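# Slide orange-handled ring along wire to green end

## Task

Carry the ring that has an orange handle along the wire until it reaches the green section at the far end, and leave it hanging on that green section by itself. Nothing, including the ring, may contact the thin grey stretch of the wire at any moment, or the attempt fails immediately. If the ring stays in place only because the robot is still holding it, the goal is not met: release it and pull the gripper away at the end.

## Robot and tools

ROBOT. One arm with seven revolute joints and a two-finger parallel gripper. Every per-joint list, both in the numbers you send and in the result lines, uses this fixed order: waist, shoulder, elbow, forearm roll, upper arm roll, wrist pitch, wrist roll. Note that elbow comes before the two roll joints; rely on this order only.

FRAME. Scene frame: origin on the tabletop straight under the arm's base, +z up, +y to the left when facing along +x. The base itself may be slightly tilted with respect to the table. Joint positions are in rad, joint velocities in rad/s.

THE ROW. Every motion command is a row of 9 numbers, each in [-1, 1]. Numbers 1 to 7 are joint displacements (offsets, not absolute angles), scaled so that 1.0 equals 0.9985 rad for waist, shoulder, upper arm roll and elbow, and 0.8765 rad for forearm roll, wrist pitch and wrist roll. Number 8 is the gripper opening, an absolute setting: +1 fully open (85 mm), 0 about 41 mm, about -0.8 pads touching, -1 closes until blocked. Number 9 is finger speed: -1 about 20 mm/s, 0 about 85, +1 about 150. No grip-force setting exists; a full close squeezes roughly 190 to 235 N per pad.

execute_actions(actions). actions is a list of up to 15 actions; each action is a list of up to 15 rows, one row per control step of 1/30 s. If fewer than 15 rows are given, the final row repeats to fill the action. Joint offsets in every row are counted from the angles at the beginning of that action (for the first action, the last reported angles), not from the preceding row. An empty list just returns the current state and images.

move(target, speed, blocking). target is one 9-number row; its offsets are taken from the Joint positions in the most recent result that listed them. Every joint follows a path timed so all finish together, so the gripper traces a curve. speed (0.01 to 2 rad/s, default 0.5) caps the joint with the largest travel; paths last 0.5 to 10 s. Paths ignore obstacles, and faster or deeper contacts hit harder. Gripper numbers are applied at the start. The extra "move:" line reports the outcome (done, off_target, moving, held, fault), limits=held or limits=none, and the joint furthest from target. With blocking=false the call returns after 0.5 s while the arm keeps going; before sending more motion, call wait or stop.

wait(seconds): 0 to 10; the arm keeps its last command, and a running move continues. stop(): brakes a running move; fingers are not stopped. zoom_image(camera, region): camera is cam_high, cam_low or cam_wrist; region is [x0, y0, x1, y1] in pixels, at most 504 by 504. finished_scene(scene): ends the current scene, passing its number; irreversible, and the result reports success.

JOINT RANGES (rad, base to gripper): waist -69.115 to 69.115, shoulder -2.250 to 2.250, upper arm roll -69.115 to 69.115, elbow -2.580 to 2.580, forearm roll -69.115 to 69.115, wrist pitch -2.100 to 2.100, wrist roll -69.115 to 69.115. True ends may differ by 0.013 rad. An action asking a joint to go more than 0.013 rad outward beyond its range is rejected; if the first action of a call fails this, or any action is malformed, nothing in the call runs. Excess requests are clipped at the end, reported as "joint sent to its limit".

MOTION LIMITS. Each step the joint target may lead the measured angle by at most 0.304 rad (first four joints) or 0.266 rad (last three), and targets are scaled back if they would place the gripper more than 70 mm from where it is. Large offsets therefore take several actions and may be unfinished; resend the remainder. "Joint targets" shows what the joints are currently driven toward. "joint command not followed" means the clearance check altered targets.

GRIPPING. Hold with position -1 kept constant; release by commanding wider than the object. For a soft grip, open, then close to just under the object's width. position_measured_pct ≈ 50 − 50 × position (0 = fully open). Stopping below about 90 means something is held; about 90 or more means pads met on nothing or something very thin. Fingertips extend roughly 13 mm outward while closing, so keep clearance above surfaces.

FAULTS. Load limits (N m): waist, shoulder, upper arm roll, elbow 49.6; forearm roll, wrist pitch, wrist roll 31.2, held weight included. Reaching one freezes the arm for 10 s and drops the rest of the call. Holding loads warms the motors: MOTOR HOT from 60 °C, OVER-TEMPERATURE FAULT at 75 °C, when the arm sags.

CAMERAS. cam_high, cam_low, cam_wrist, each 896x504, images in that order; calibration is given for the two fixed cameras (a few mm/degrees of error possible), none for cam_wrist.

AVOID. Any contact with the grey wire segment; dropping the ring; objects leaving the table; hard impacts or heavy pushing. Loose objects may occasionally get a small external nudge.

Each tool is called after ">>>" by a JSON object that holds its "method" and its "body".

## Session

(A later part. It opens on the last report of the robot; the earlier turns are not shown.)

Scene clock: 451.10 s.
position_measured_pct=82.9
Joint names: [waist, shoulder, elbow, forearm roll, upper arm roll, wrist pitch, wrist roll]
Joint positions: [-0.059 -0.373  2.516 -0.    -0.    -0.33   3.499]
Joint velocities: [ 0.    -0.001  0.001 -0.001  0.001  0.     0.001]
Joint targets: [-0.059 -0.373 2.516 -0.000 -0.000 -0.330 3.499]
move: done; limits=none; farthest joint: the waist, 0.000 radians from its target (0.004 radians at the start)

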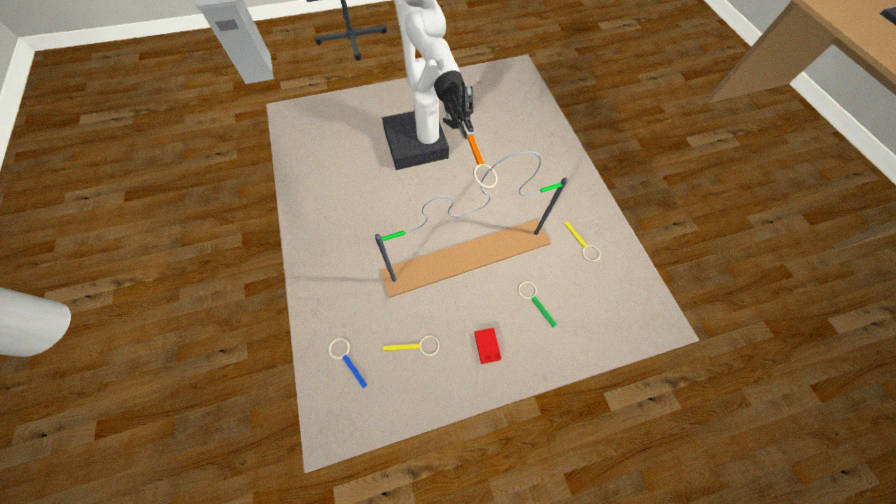

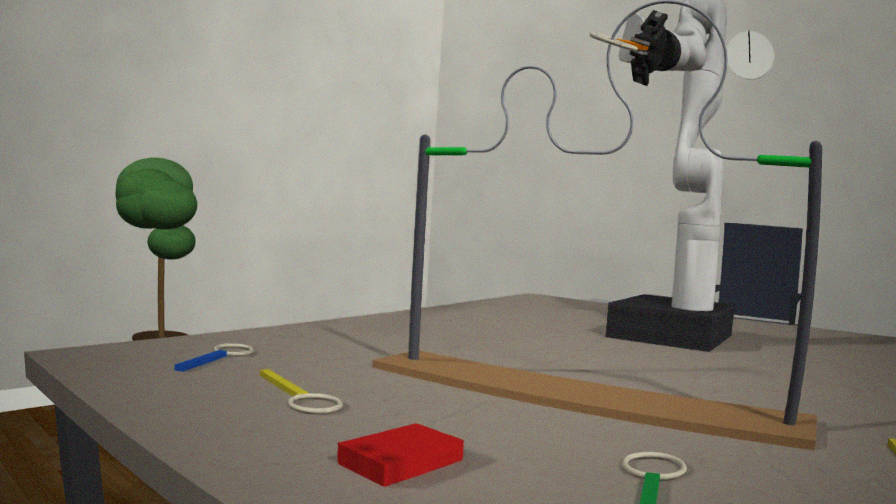

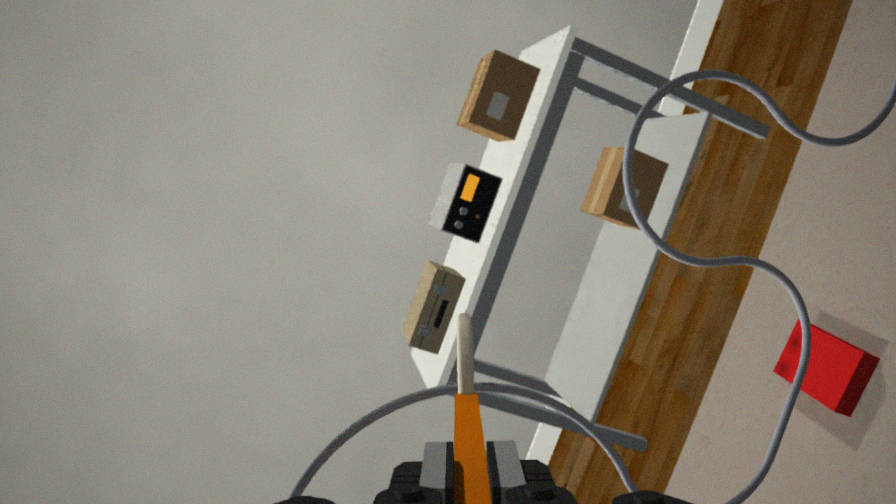

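>>> {"method": "move", "body": {"target": [-0.052,-0.0357,0,0,0,-0.058,0.686,-0.75,-1], "speed": 0.8}}

>>> {"method": "move", "body": {"target": [-0.0856,0.0003,0,0,0,-0.0388,0.685,-0.75,-1], "speed": 0.8}}

>>> {"method": "zoom_image", "body": {"camera": "cam_high", "region": [475, 110, 575, 210]}}

Scene clock: 461.40 s.
position_measured_pct=82.9
Joint names: [waist, shoulder, elbow, forearm roll, upper arm roll, wrist pitch, wrist roll]
Joint positions: [-0.111 -0.409  2.516 -0.    -0.    -0.381  4.1  ]
Joint velocities: [-0.001  0.002 -0.     0.001 -0.    -0.     0.002]
Joint targets: [-0.111 -0.409 2.516 -0.000 -0.000 -0.381 4.101]
move: done; limits=none; farthest joint: the waist, 0.000 radians from its target (0.052 radians at the start)

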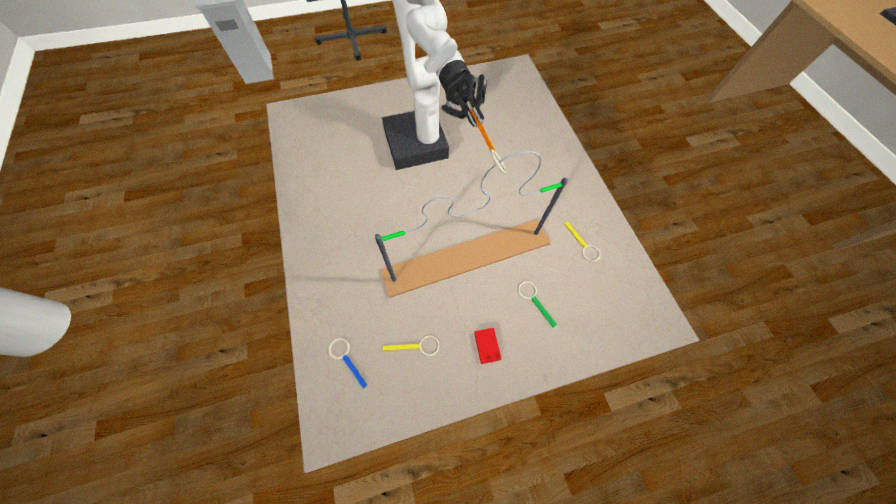

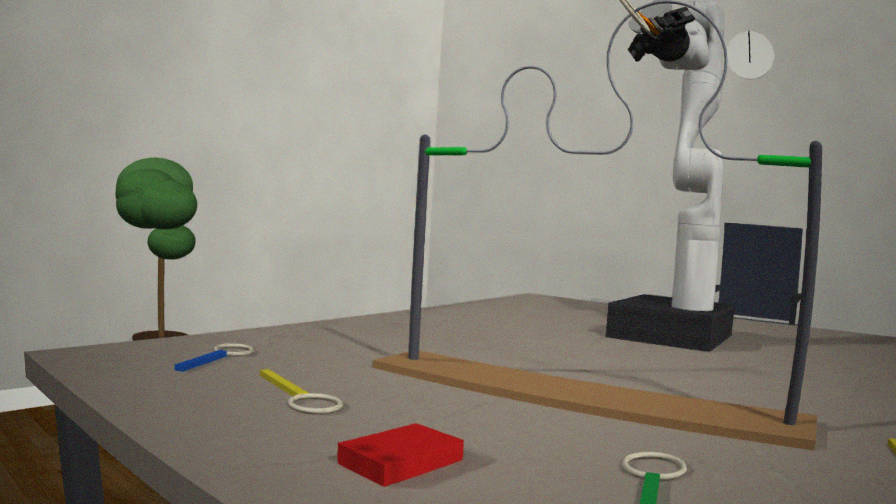

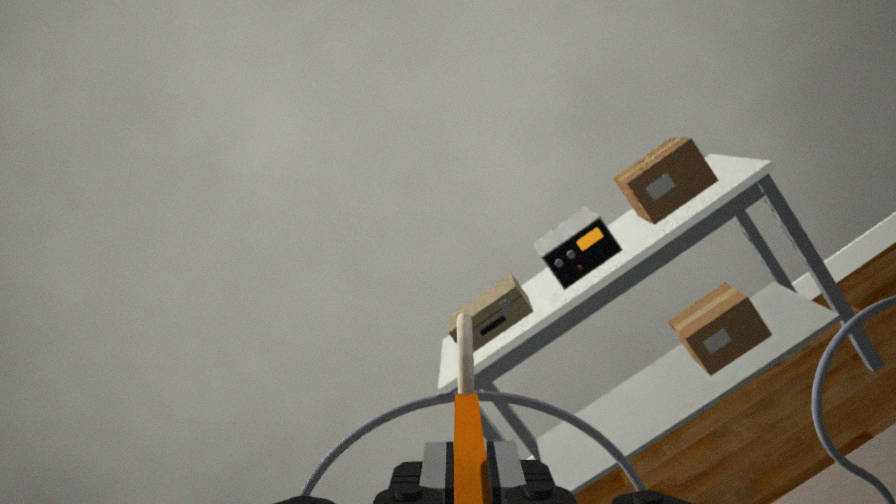

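Scene clock: 462.73 s.
position_measured_pct=82.9
Joint names: [waist, shoulder, elbow, forearm roll, upper arm roll, wrist pitch, wrist roll]
Joint positions: [-0.196 -0.409  2.516 -0.    -0.    -0.415  4.701]
Joint velocities: [-0.002 -0.001 -0.001 -0.001 -0.    -0.     0.001]
Joint targets: [-0.196 -0.409 2.516 -0.000 -0.000 -0.415 4.701]
move: done; limits=none; farthest joint: the waist, 0.000 radians from its target (0.086 radians at the start)

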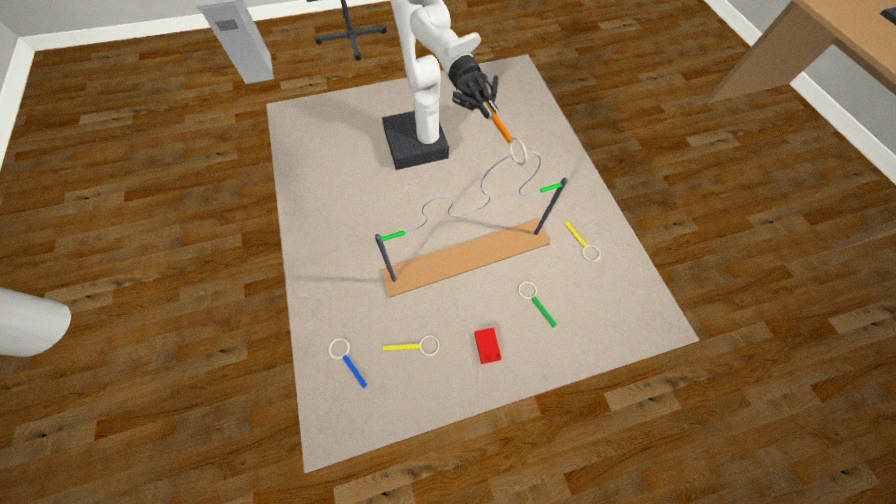

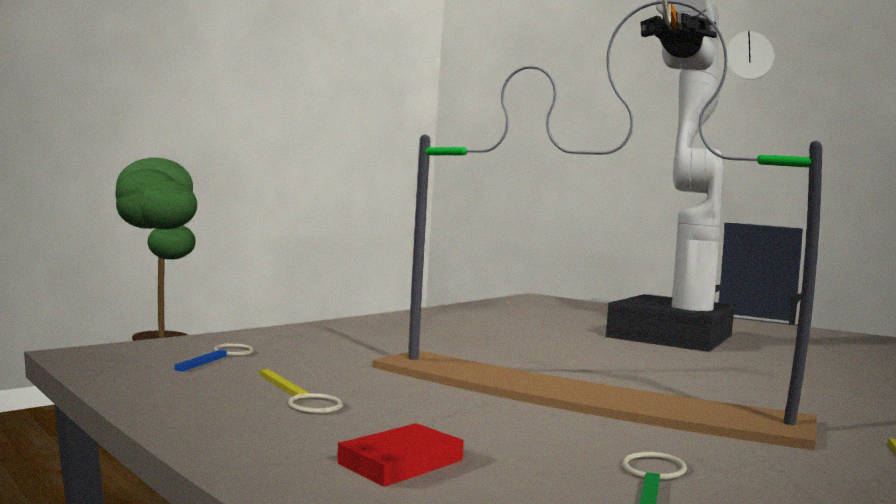

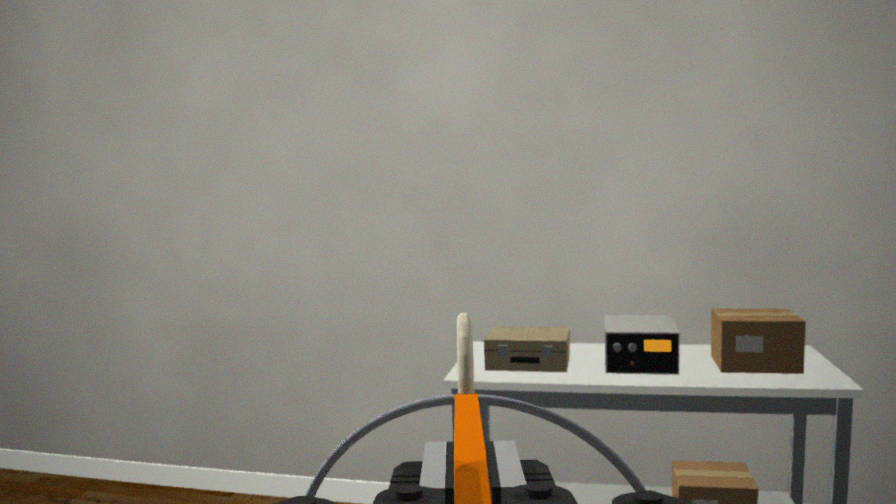

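Region (475, 110, 575, 210) of cam_high's 896x504 image, scaled by 5.040, with more detail than that image has.

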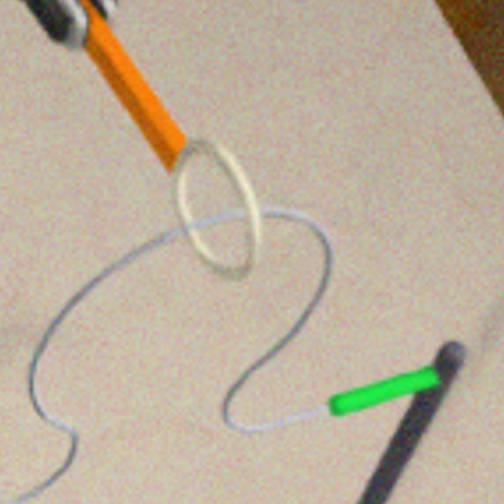

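>>> {"method": "move", "body": {"target": [-0.0813,0.046,0,0,0,-0.0203,0.683,-0.75,-1], "speed": 0.8}}

>>> {"method": "move", "body": {"target": [-0.0519,0.0541,0,0,0,0.023,0.719,-0.75,-1], "speed": 0.8}}

>>> {"method": "zoom_image", "body": {"camera": "cam_high", "region": [475, 110, 575, 210]}}

Scene clock: 479.57 s.
position_measured_pct=82.9
Joint names: [waist, shoulder, elbow, forearm roll, upper arm roll, wrist pitch, wrist roll]
Joint positions: [-0.277 -0.363  2.516 -0.    -0.    -0.433  5.299]
Joint velocities: [-0.002 -0.001  0.    -0.001 -0.    -0.     0.002]
Joint targets: [-0.277 -0.363 2.516 -0.000 -0.000 -0.433 5.299]
move: done; limits=none; farthest joint: the waist, 0.000 radians from its target (0.081 radians at the start)

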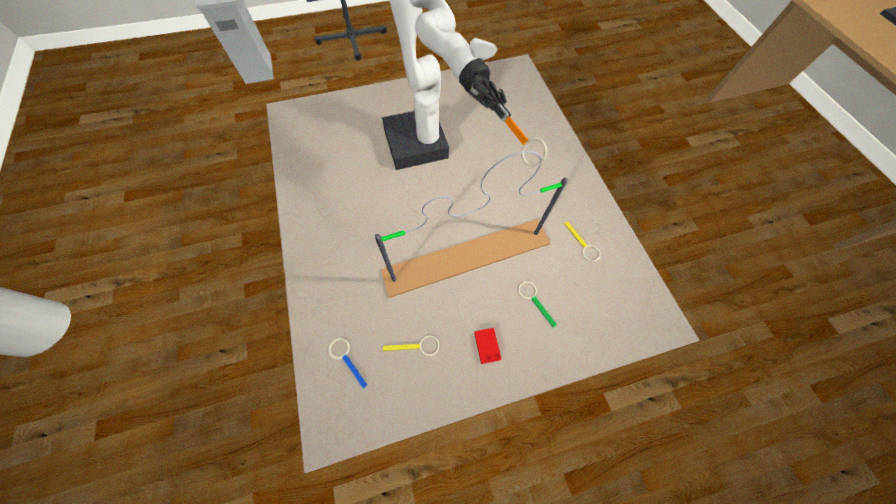

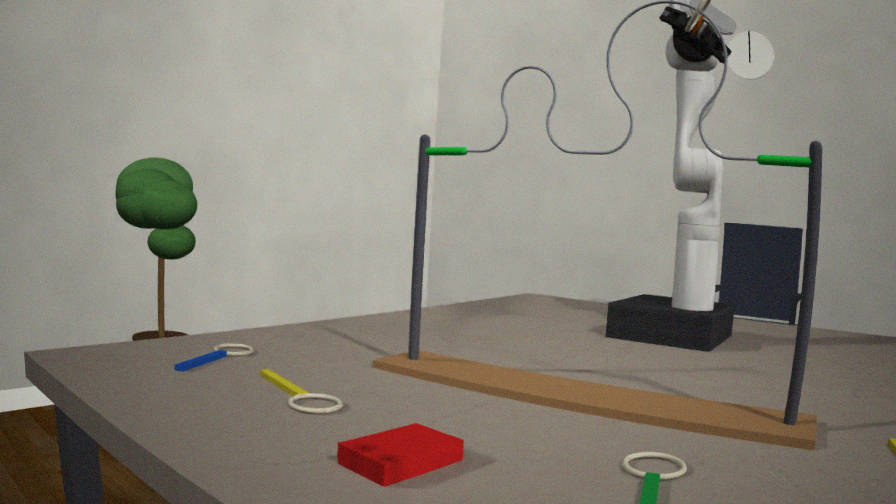

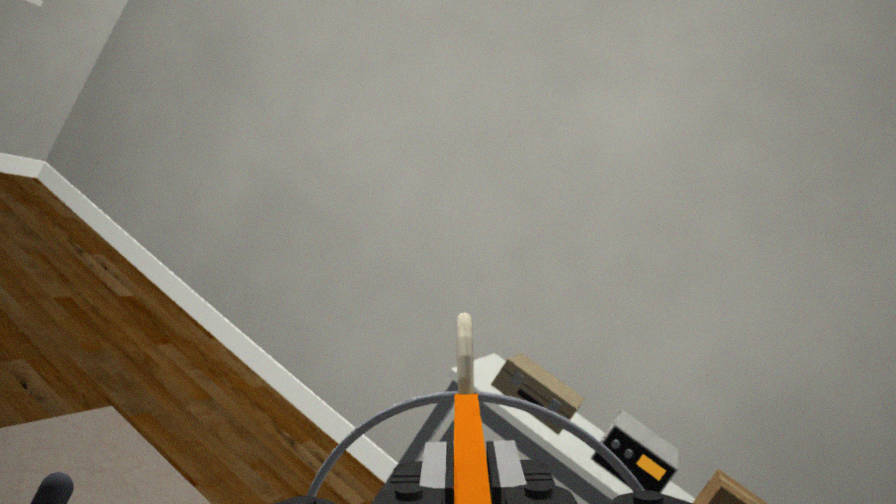

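Scene clock: 480.93 s.
position_measured_pct=82.9
Joint names: [waist, shoulder, elbow, forearm roll, upper arm roll, wrist pitch, wrist roll]
Joint positions: [-0.329 -0.309  2.516 -0.    -0.    -0.413  5.929]
Joint velocities: [-0.001  0.001 -0.    -0.    -0.    -0.001  0.001]
Joint targets: [-0.329 -0.309 2.516 -0.000 -0.000 -0.413 5.929]
move: done; limits=none; farthest joint: the waist, 0.000 radians from its target (0.052 radians at the start)

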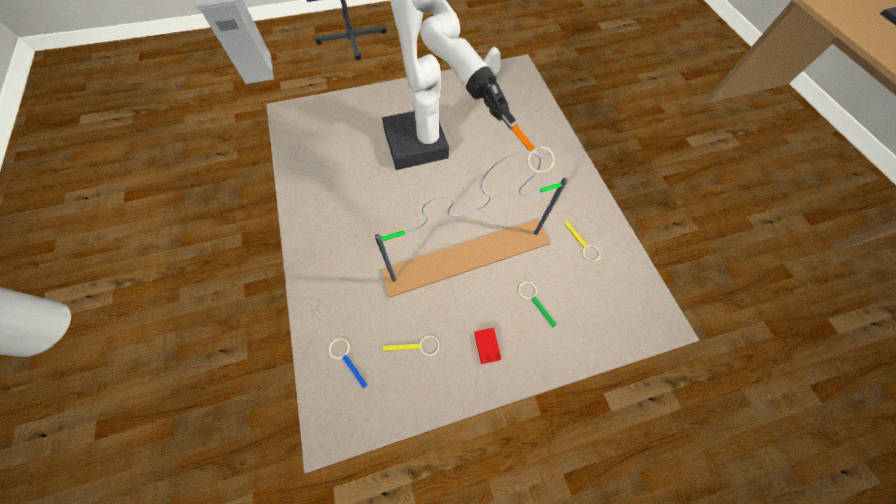

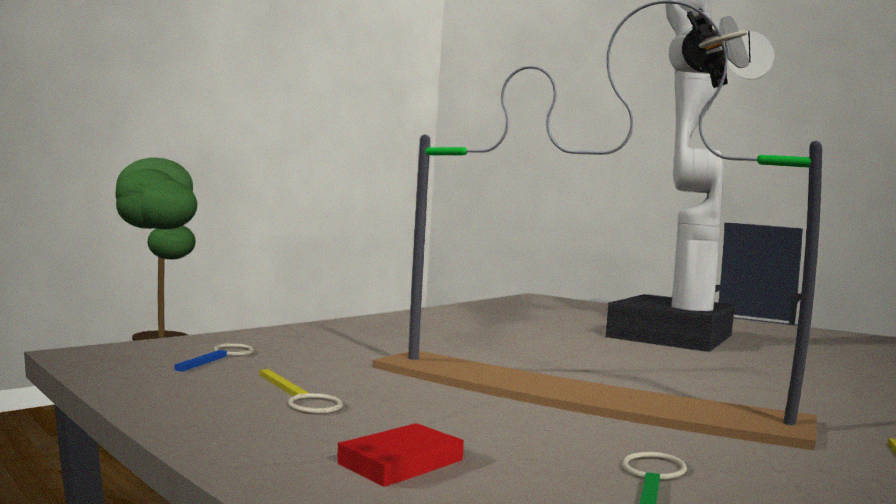

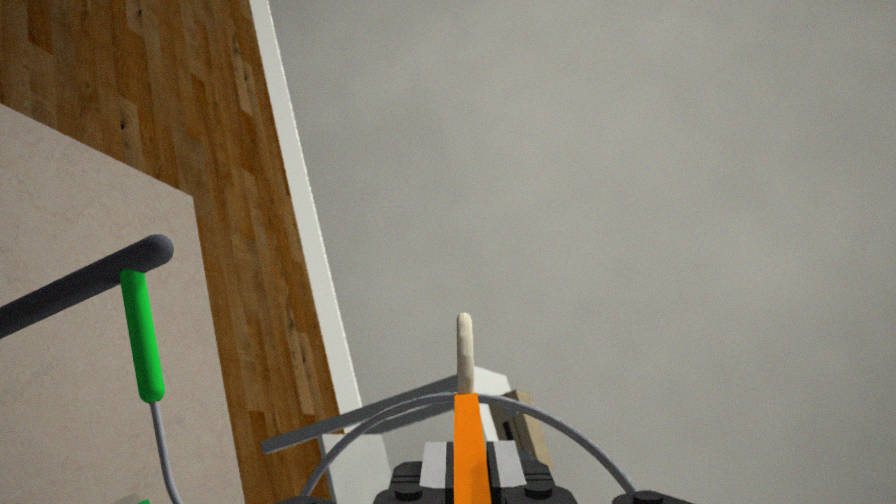

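Region (475, 110, 575, 210) of cam_high's 896x504 image, scaled by 5.040, with more detail than that image has.

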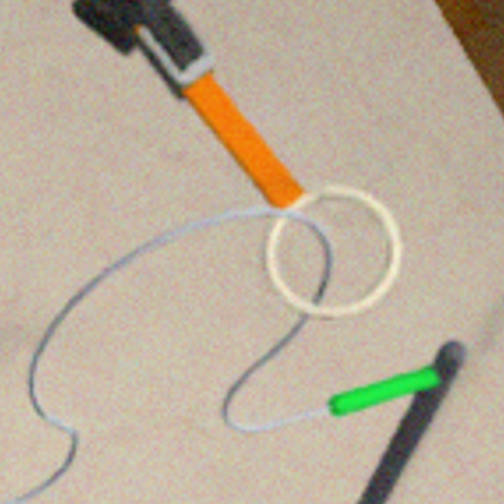

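>>> {"method": "move", "body": {"target": [-0.002,0.0565,0,0,0,0.0462,0.697,-0.75,-1], "speed": 0.8}}

>>> {"method": "move", "body": {"target": [0.0362,0.0359,0,0,0,0.0446,0.411,-0.75,-1], "speed": 0.6}}

>>> {"method": "zoom_image", "body": {"camera": "cam_high", "region": [480, 130, 580, 230]}}

Scene clock: 490.03 s.
position_measured_pct=82.9
Joint names: [waist, shoulder, elbow, forearm roll, upper arm roll, wrist pitch, wrist roll]
Joint positions: [-0.331 -0.253  2.516 -0.    -0.    -0.372  6.54 ]
Joint velocities: [ 0.    -0.001 -0.     0.001  0.001 -0.     0.001]
Joint targets: [-0.331 -0.252 2.516 -0.000 -0.000 -0.372 6.540]
move: done; limits=none; farthest joint: the waist, 0.000 radians from its target (0.002 radians at the start)

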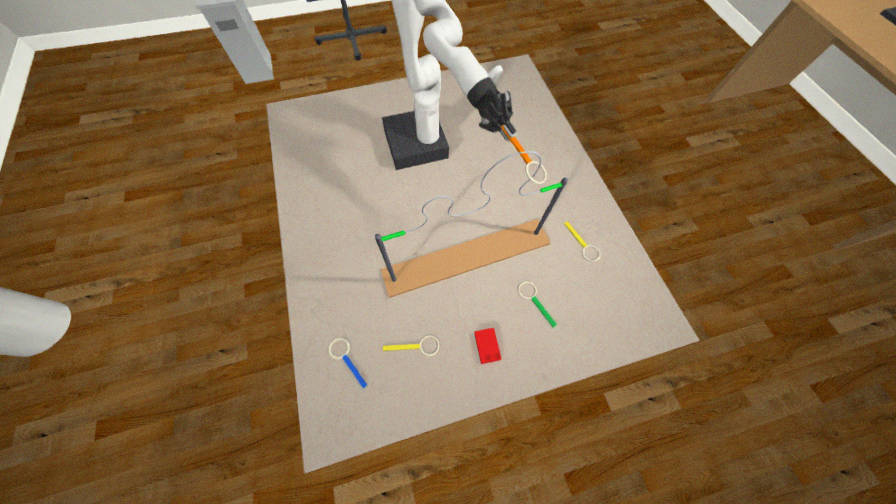

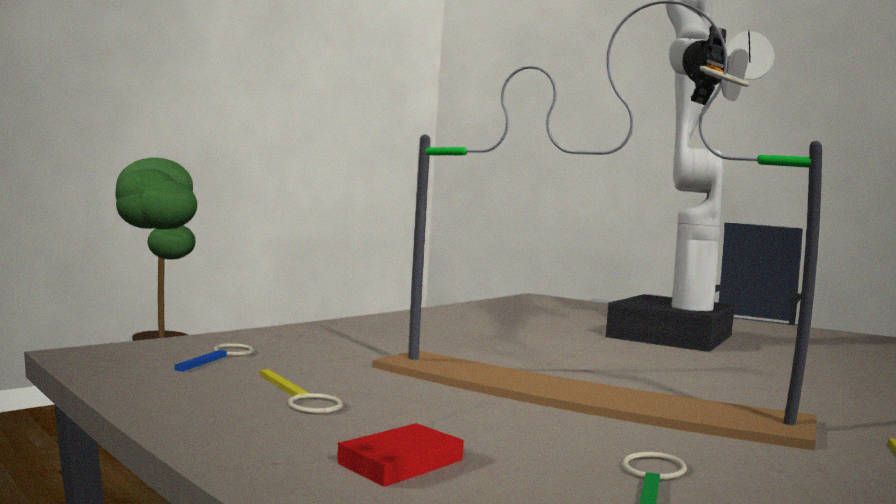

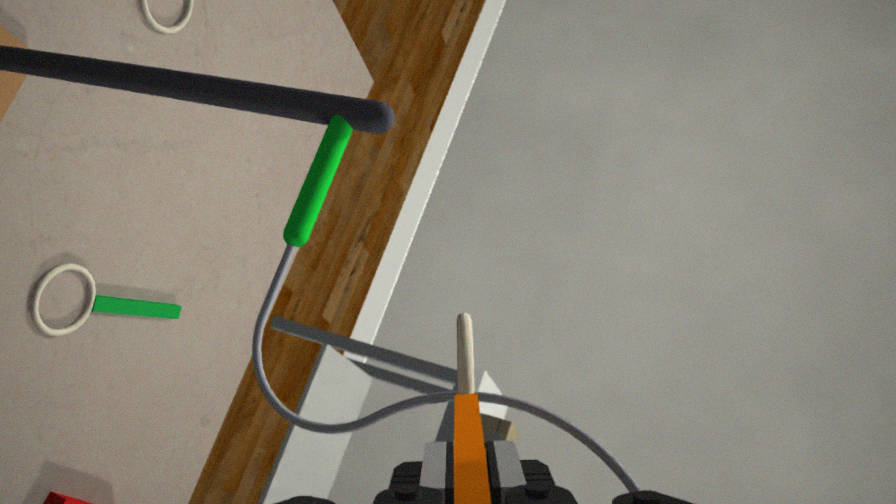

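Scene clock: 491.17 s.
position_measured_pct=82.9
Joint names: [waist, shoulder, elbow, forearm roll, upper arm roll, wrist pitch, wrist roll]
Joint positions: [-0.295 -0.217  2.516 -0.    -0.    -0.333  6.9  ]
Joint velocities: [ 0.001 -0.001 -0.     0.001  0.002  0.     0.001]
Joint targets: [-0.295 -0.217 2.516 -0.000 -0.000 -0.333 6.900]
move: done; limits=none; farthest joint: the waist, 0.000 radians from its target (0.036 radians at the start)

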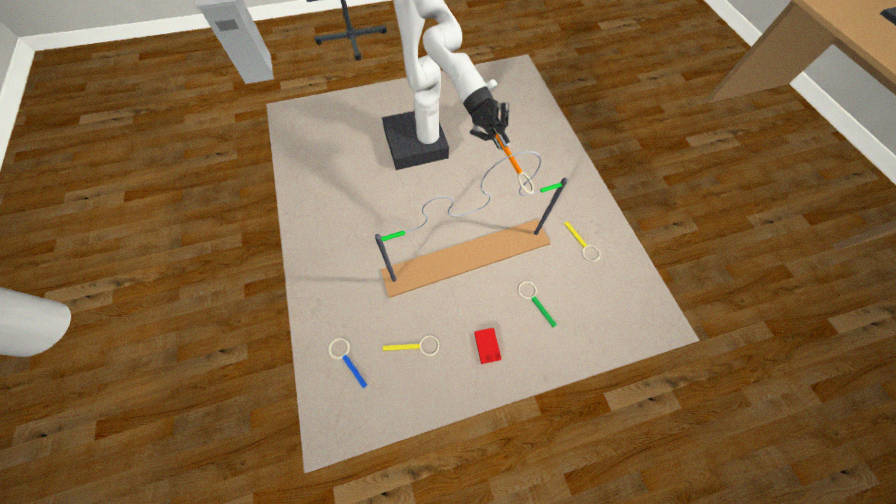

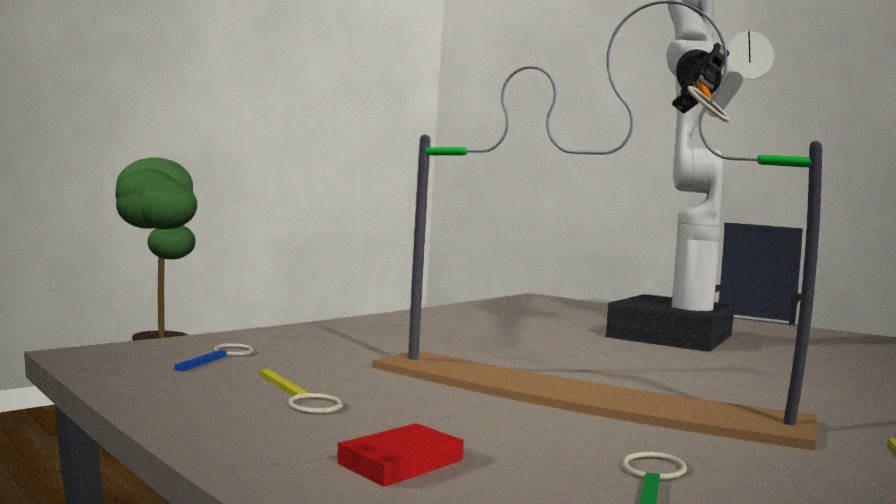

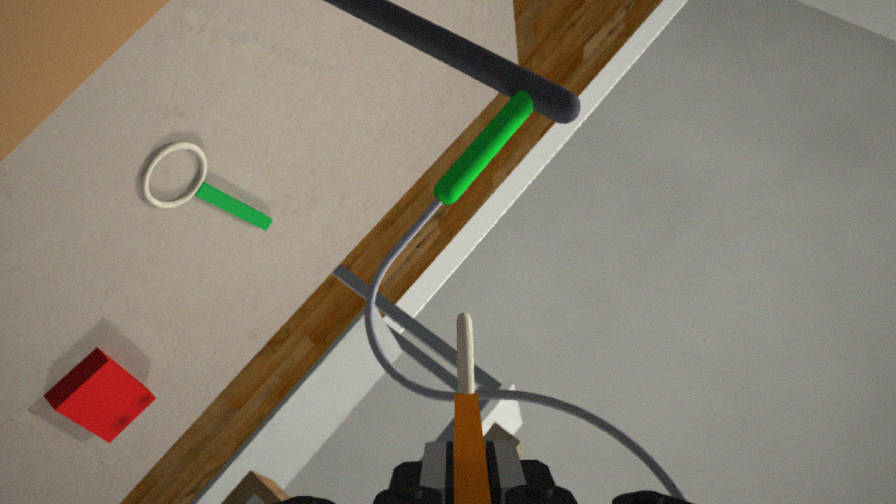

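Region (480, 130, 580, 230) of cam_high's 896x504 image, scaled by 5.040, with more detail than that image has.

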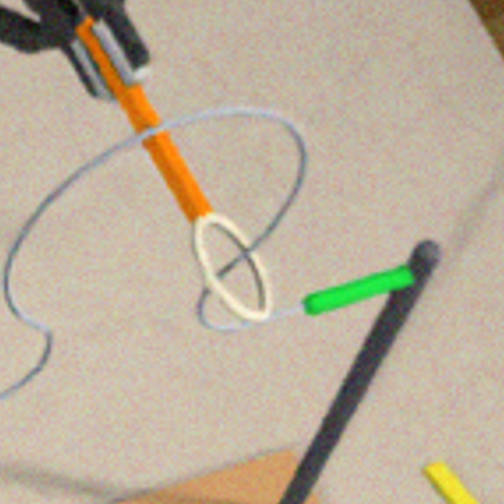

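>>> {"method": "move", "body": {"target": [0.0199,0.0388,0,0,0,0.0172,-0.75,-0.75,-1], "speed": 0.9}}

>>> {"method": "move", "body": {"target": [-0.0203,0.0594,0,0,0,-0.0145,-0.94,-0.75,-1], "speed": 0.9}}

>>> {"method": "move", "body": {"target": [-0.0483,0.044,0,0,0,-0.0383,-0.82,-0.75,-1], "speed": 0.9}}

>>> {"method": "zoom_image", "body": {"camera": "cam_high", "region": [480, 130, 580, 230]}}

Scene clock: 501.33 s.
position_measured_pct=82.9
Joint names: [waist, shoulder, elbow, forearm roll, upper arm roll, wrist pitch, wrist roll]
Joint positions: [-0.275 -0.178  2.516 -0.    -0.    -0.318  6.243]
Joint velocities: [ 0.     0.001  0.     0.    -0.    -0.    -0.001]
Joint targets: [-0.275 -0.178 2.516 -0.000 -0.000 -0.318 6.243]
move: done; limits=none; farthest joint: the waist, 0.000 radians from its target (0.019 radians at the start)

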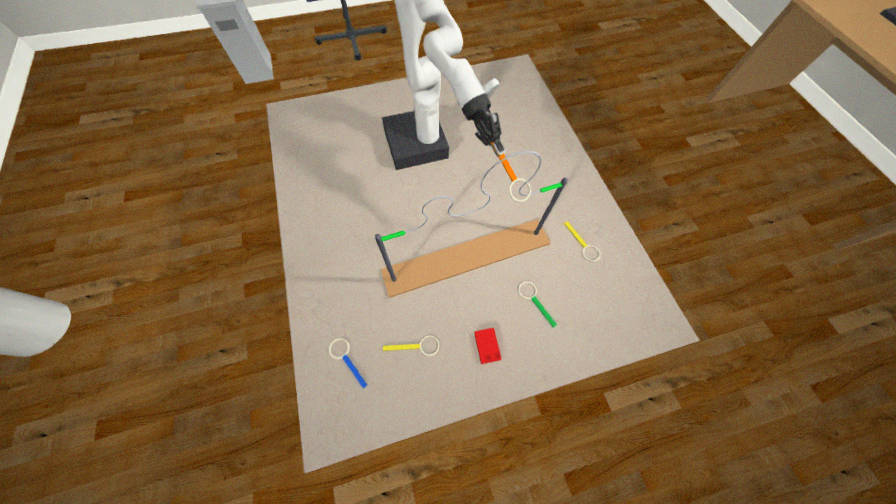

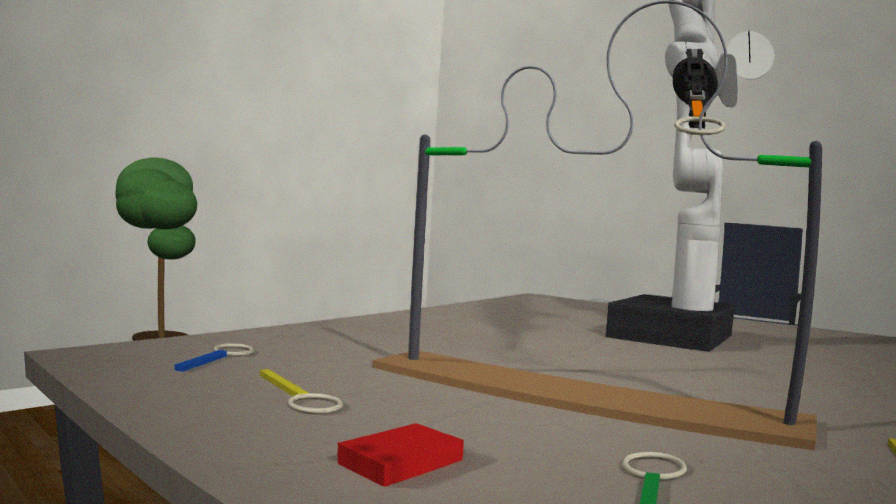

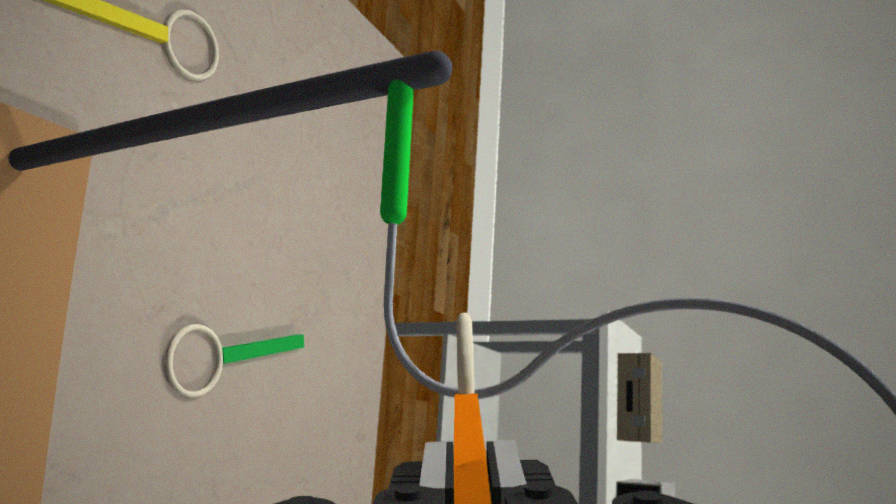

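Scene clock: 502.87 s.
position_measured_pct=82.9
Joint names: [waist, shoulder, elbow, forearm roll, upper arm roll, wrist pitch, wrist roll]
Joint positions: [-0.295 -0.119  2.516 -0.    -0.    -0.331  5.419]
Joint velocities: [-0.     0.002  0.001 -0.    -0.001 -0.    -0.   ]
Joint targets: [-0.295 -0.119 2.516 -0.000 -0.000 -0.331 5.419]
move: done; limits=none; farthest joint: the waist, 0.000 radians from its target (0.020 radians at the start)

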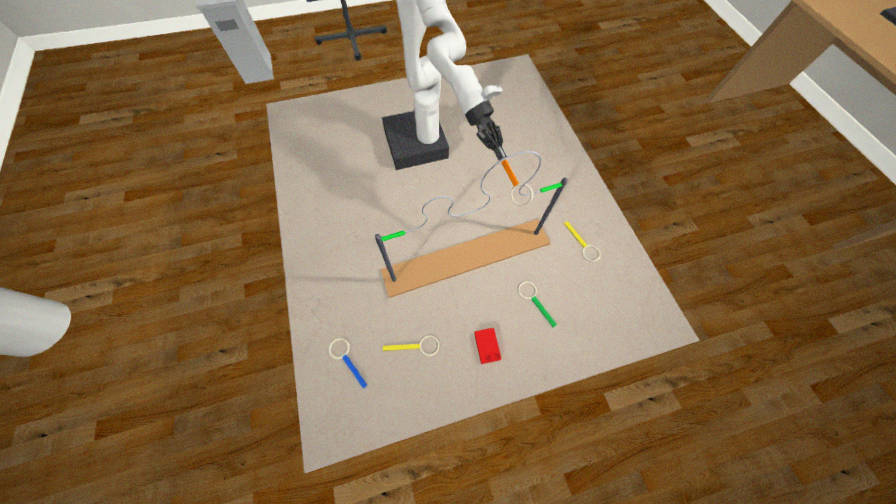

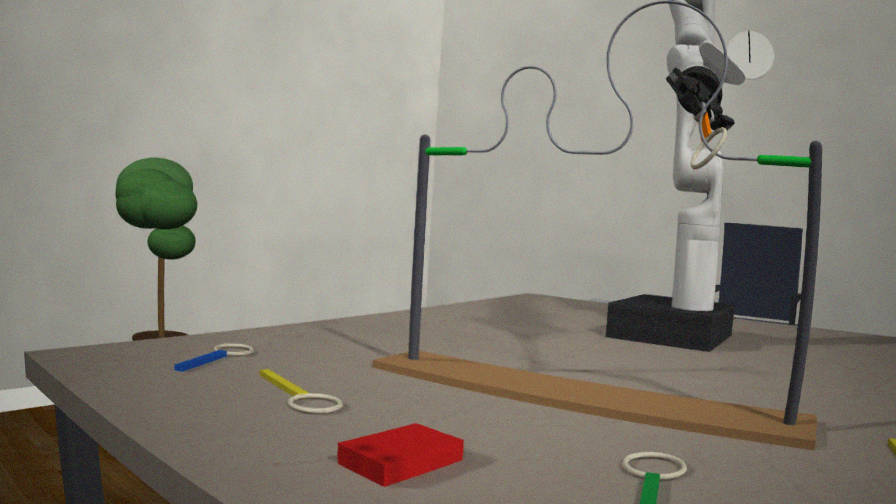

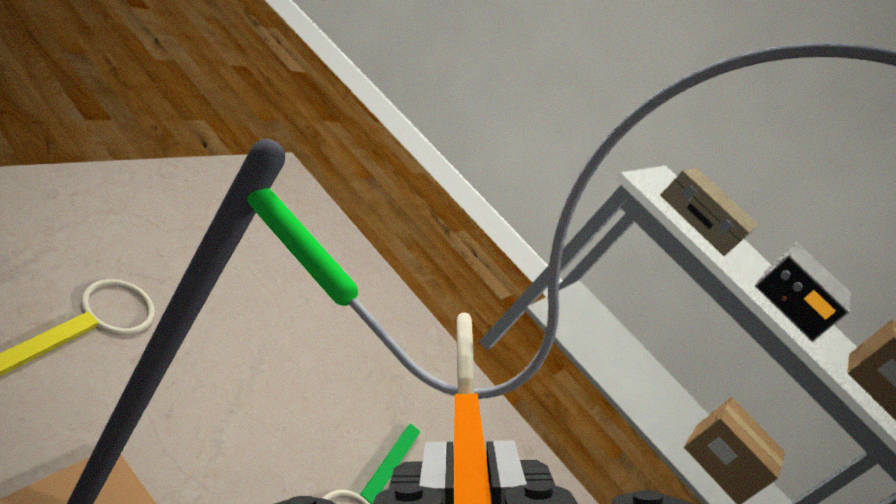

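Scene clock: 504.30 s.
position_measured_pct=82.9
Joint names: [waist, shoulder, elbow, forearm roll, upper arm roll, wrist pitch, wrist roll]
Joint positions: [-0.343 -0.075  2.516 -0.    -0.    -0.364  4.7  ]
Joint velocities: [-0.001  0.     0.001 -0.     0.    -0.001 -0.002]
Joint targets: [-0.343 -0.075 2.516 -0.000 -0.000 -0.364 4.700]
move: done; limits=none; farthest joint: the waist, 0.000 radians from its target (0.048 radians at the start)

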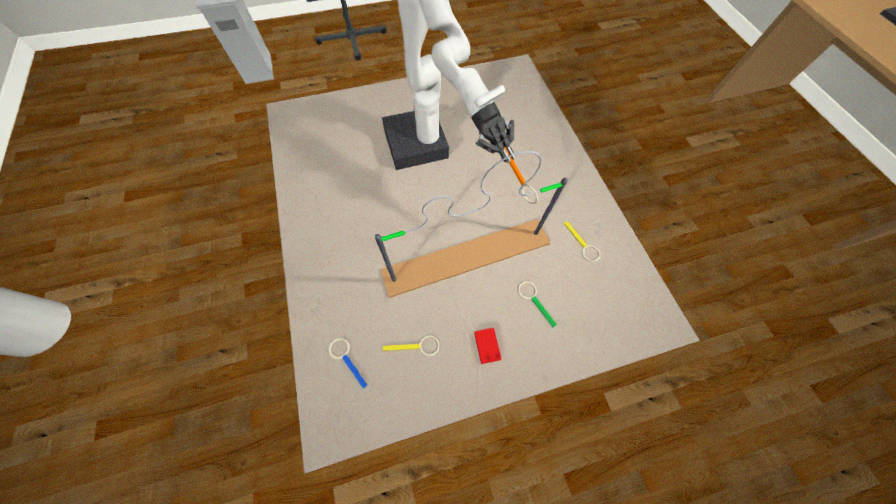

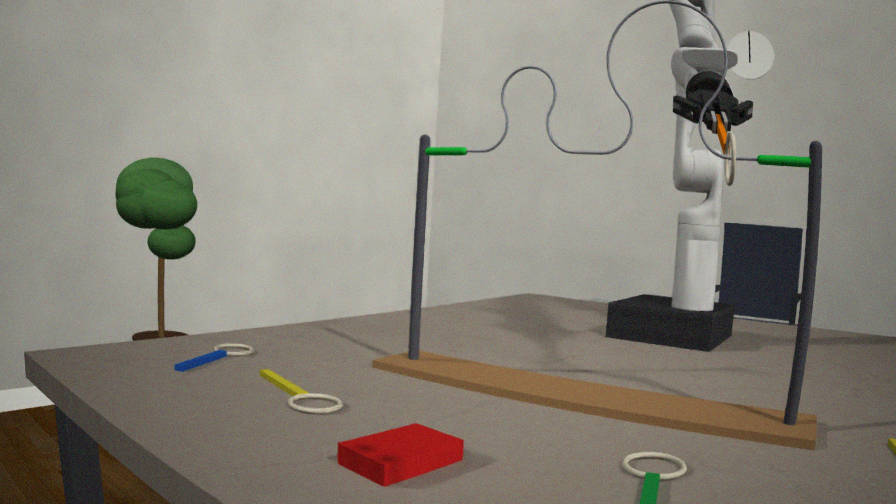

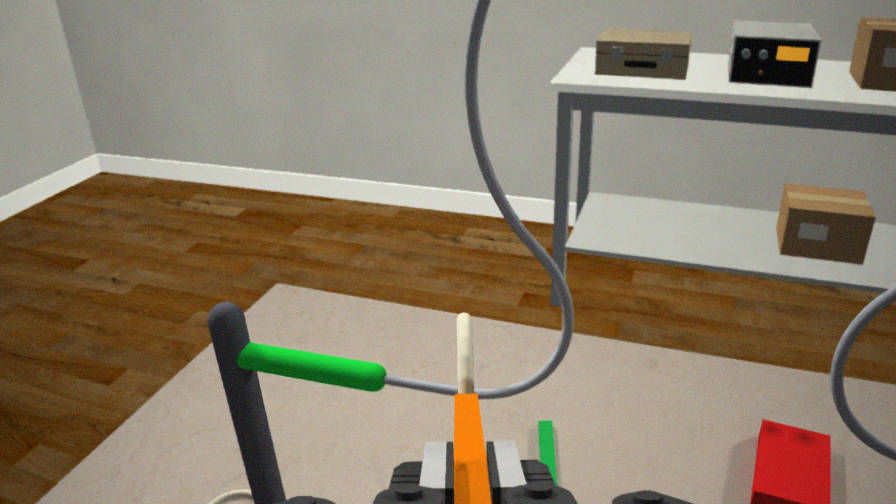

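Region (480, 130, 580, 230) of cam_high's 896x504 image, scaled by 5.040, with more detail than that image has.

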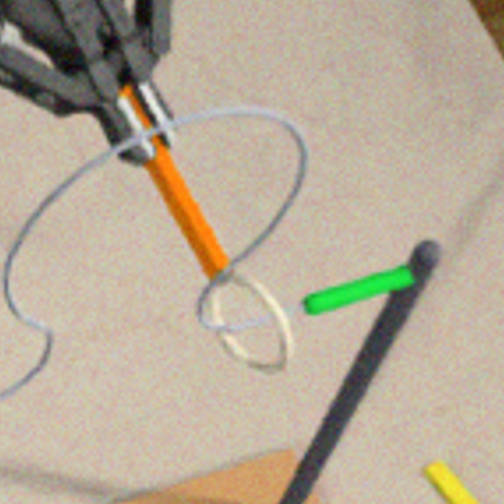

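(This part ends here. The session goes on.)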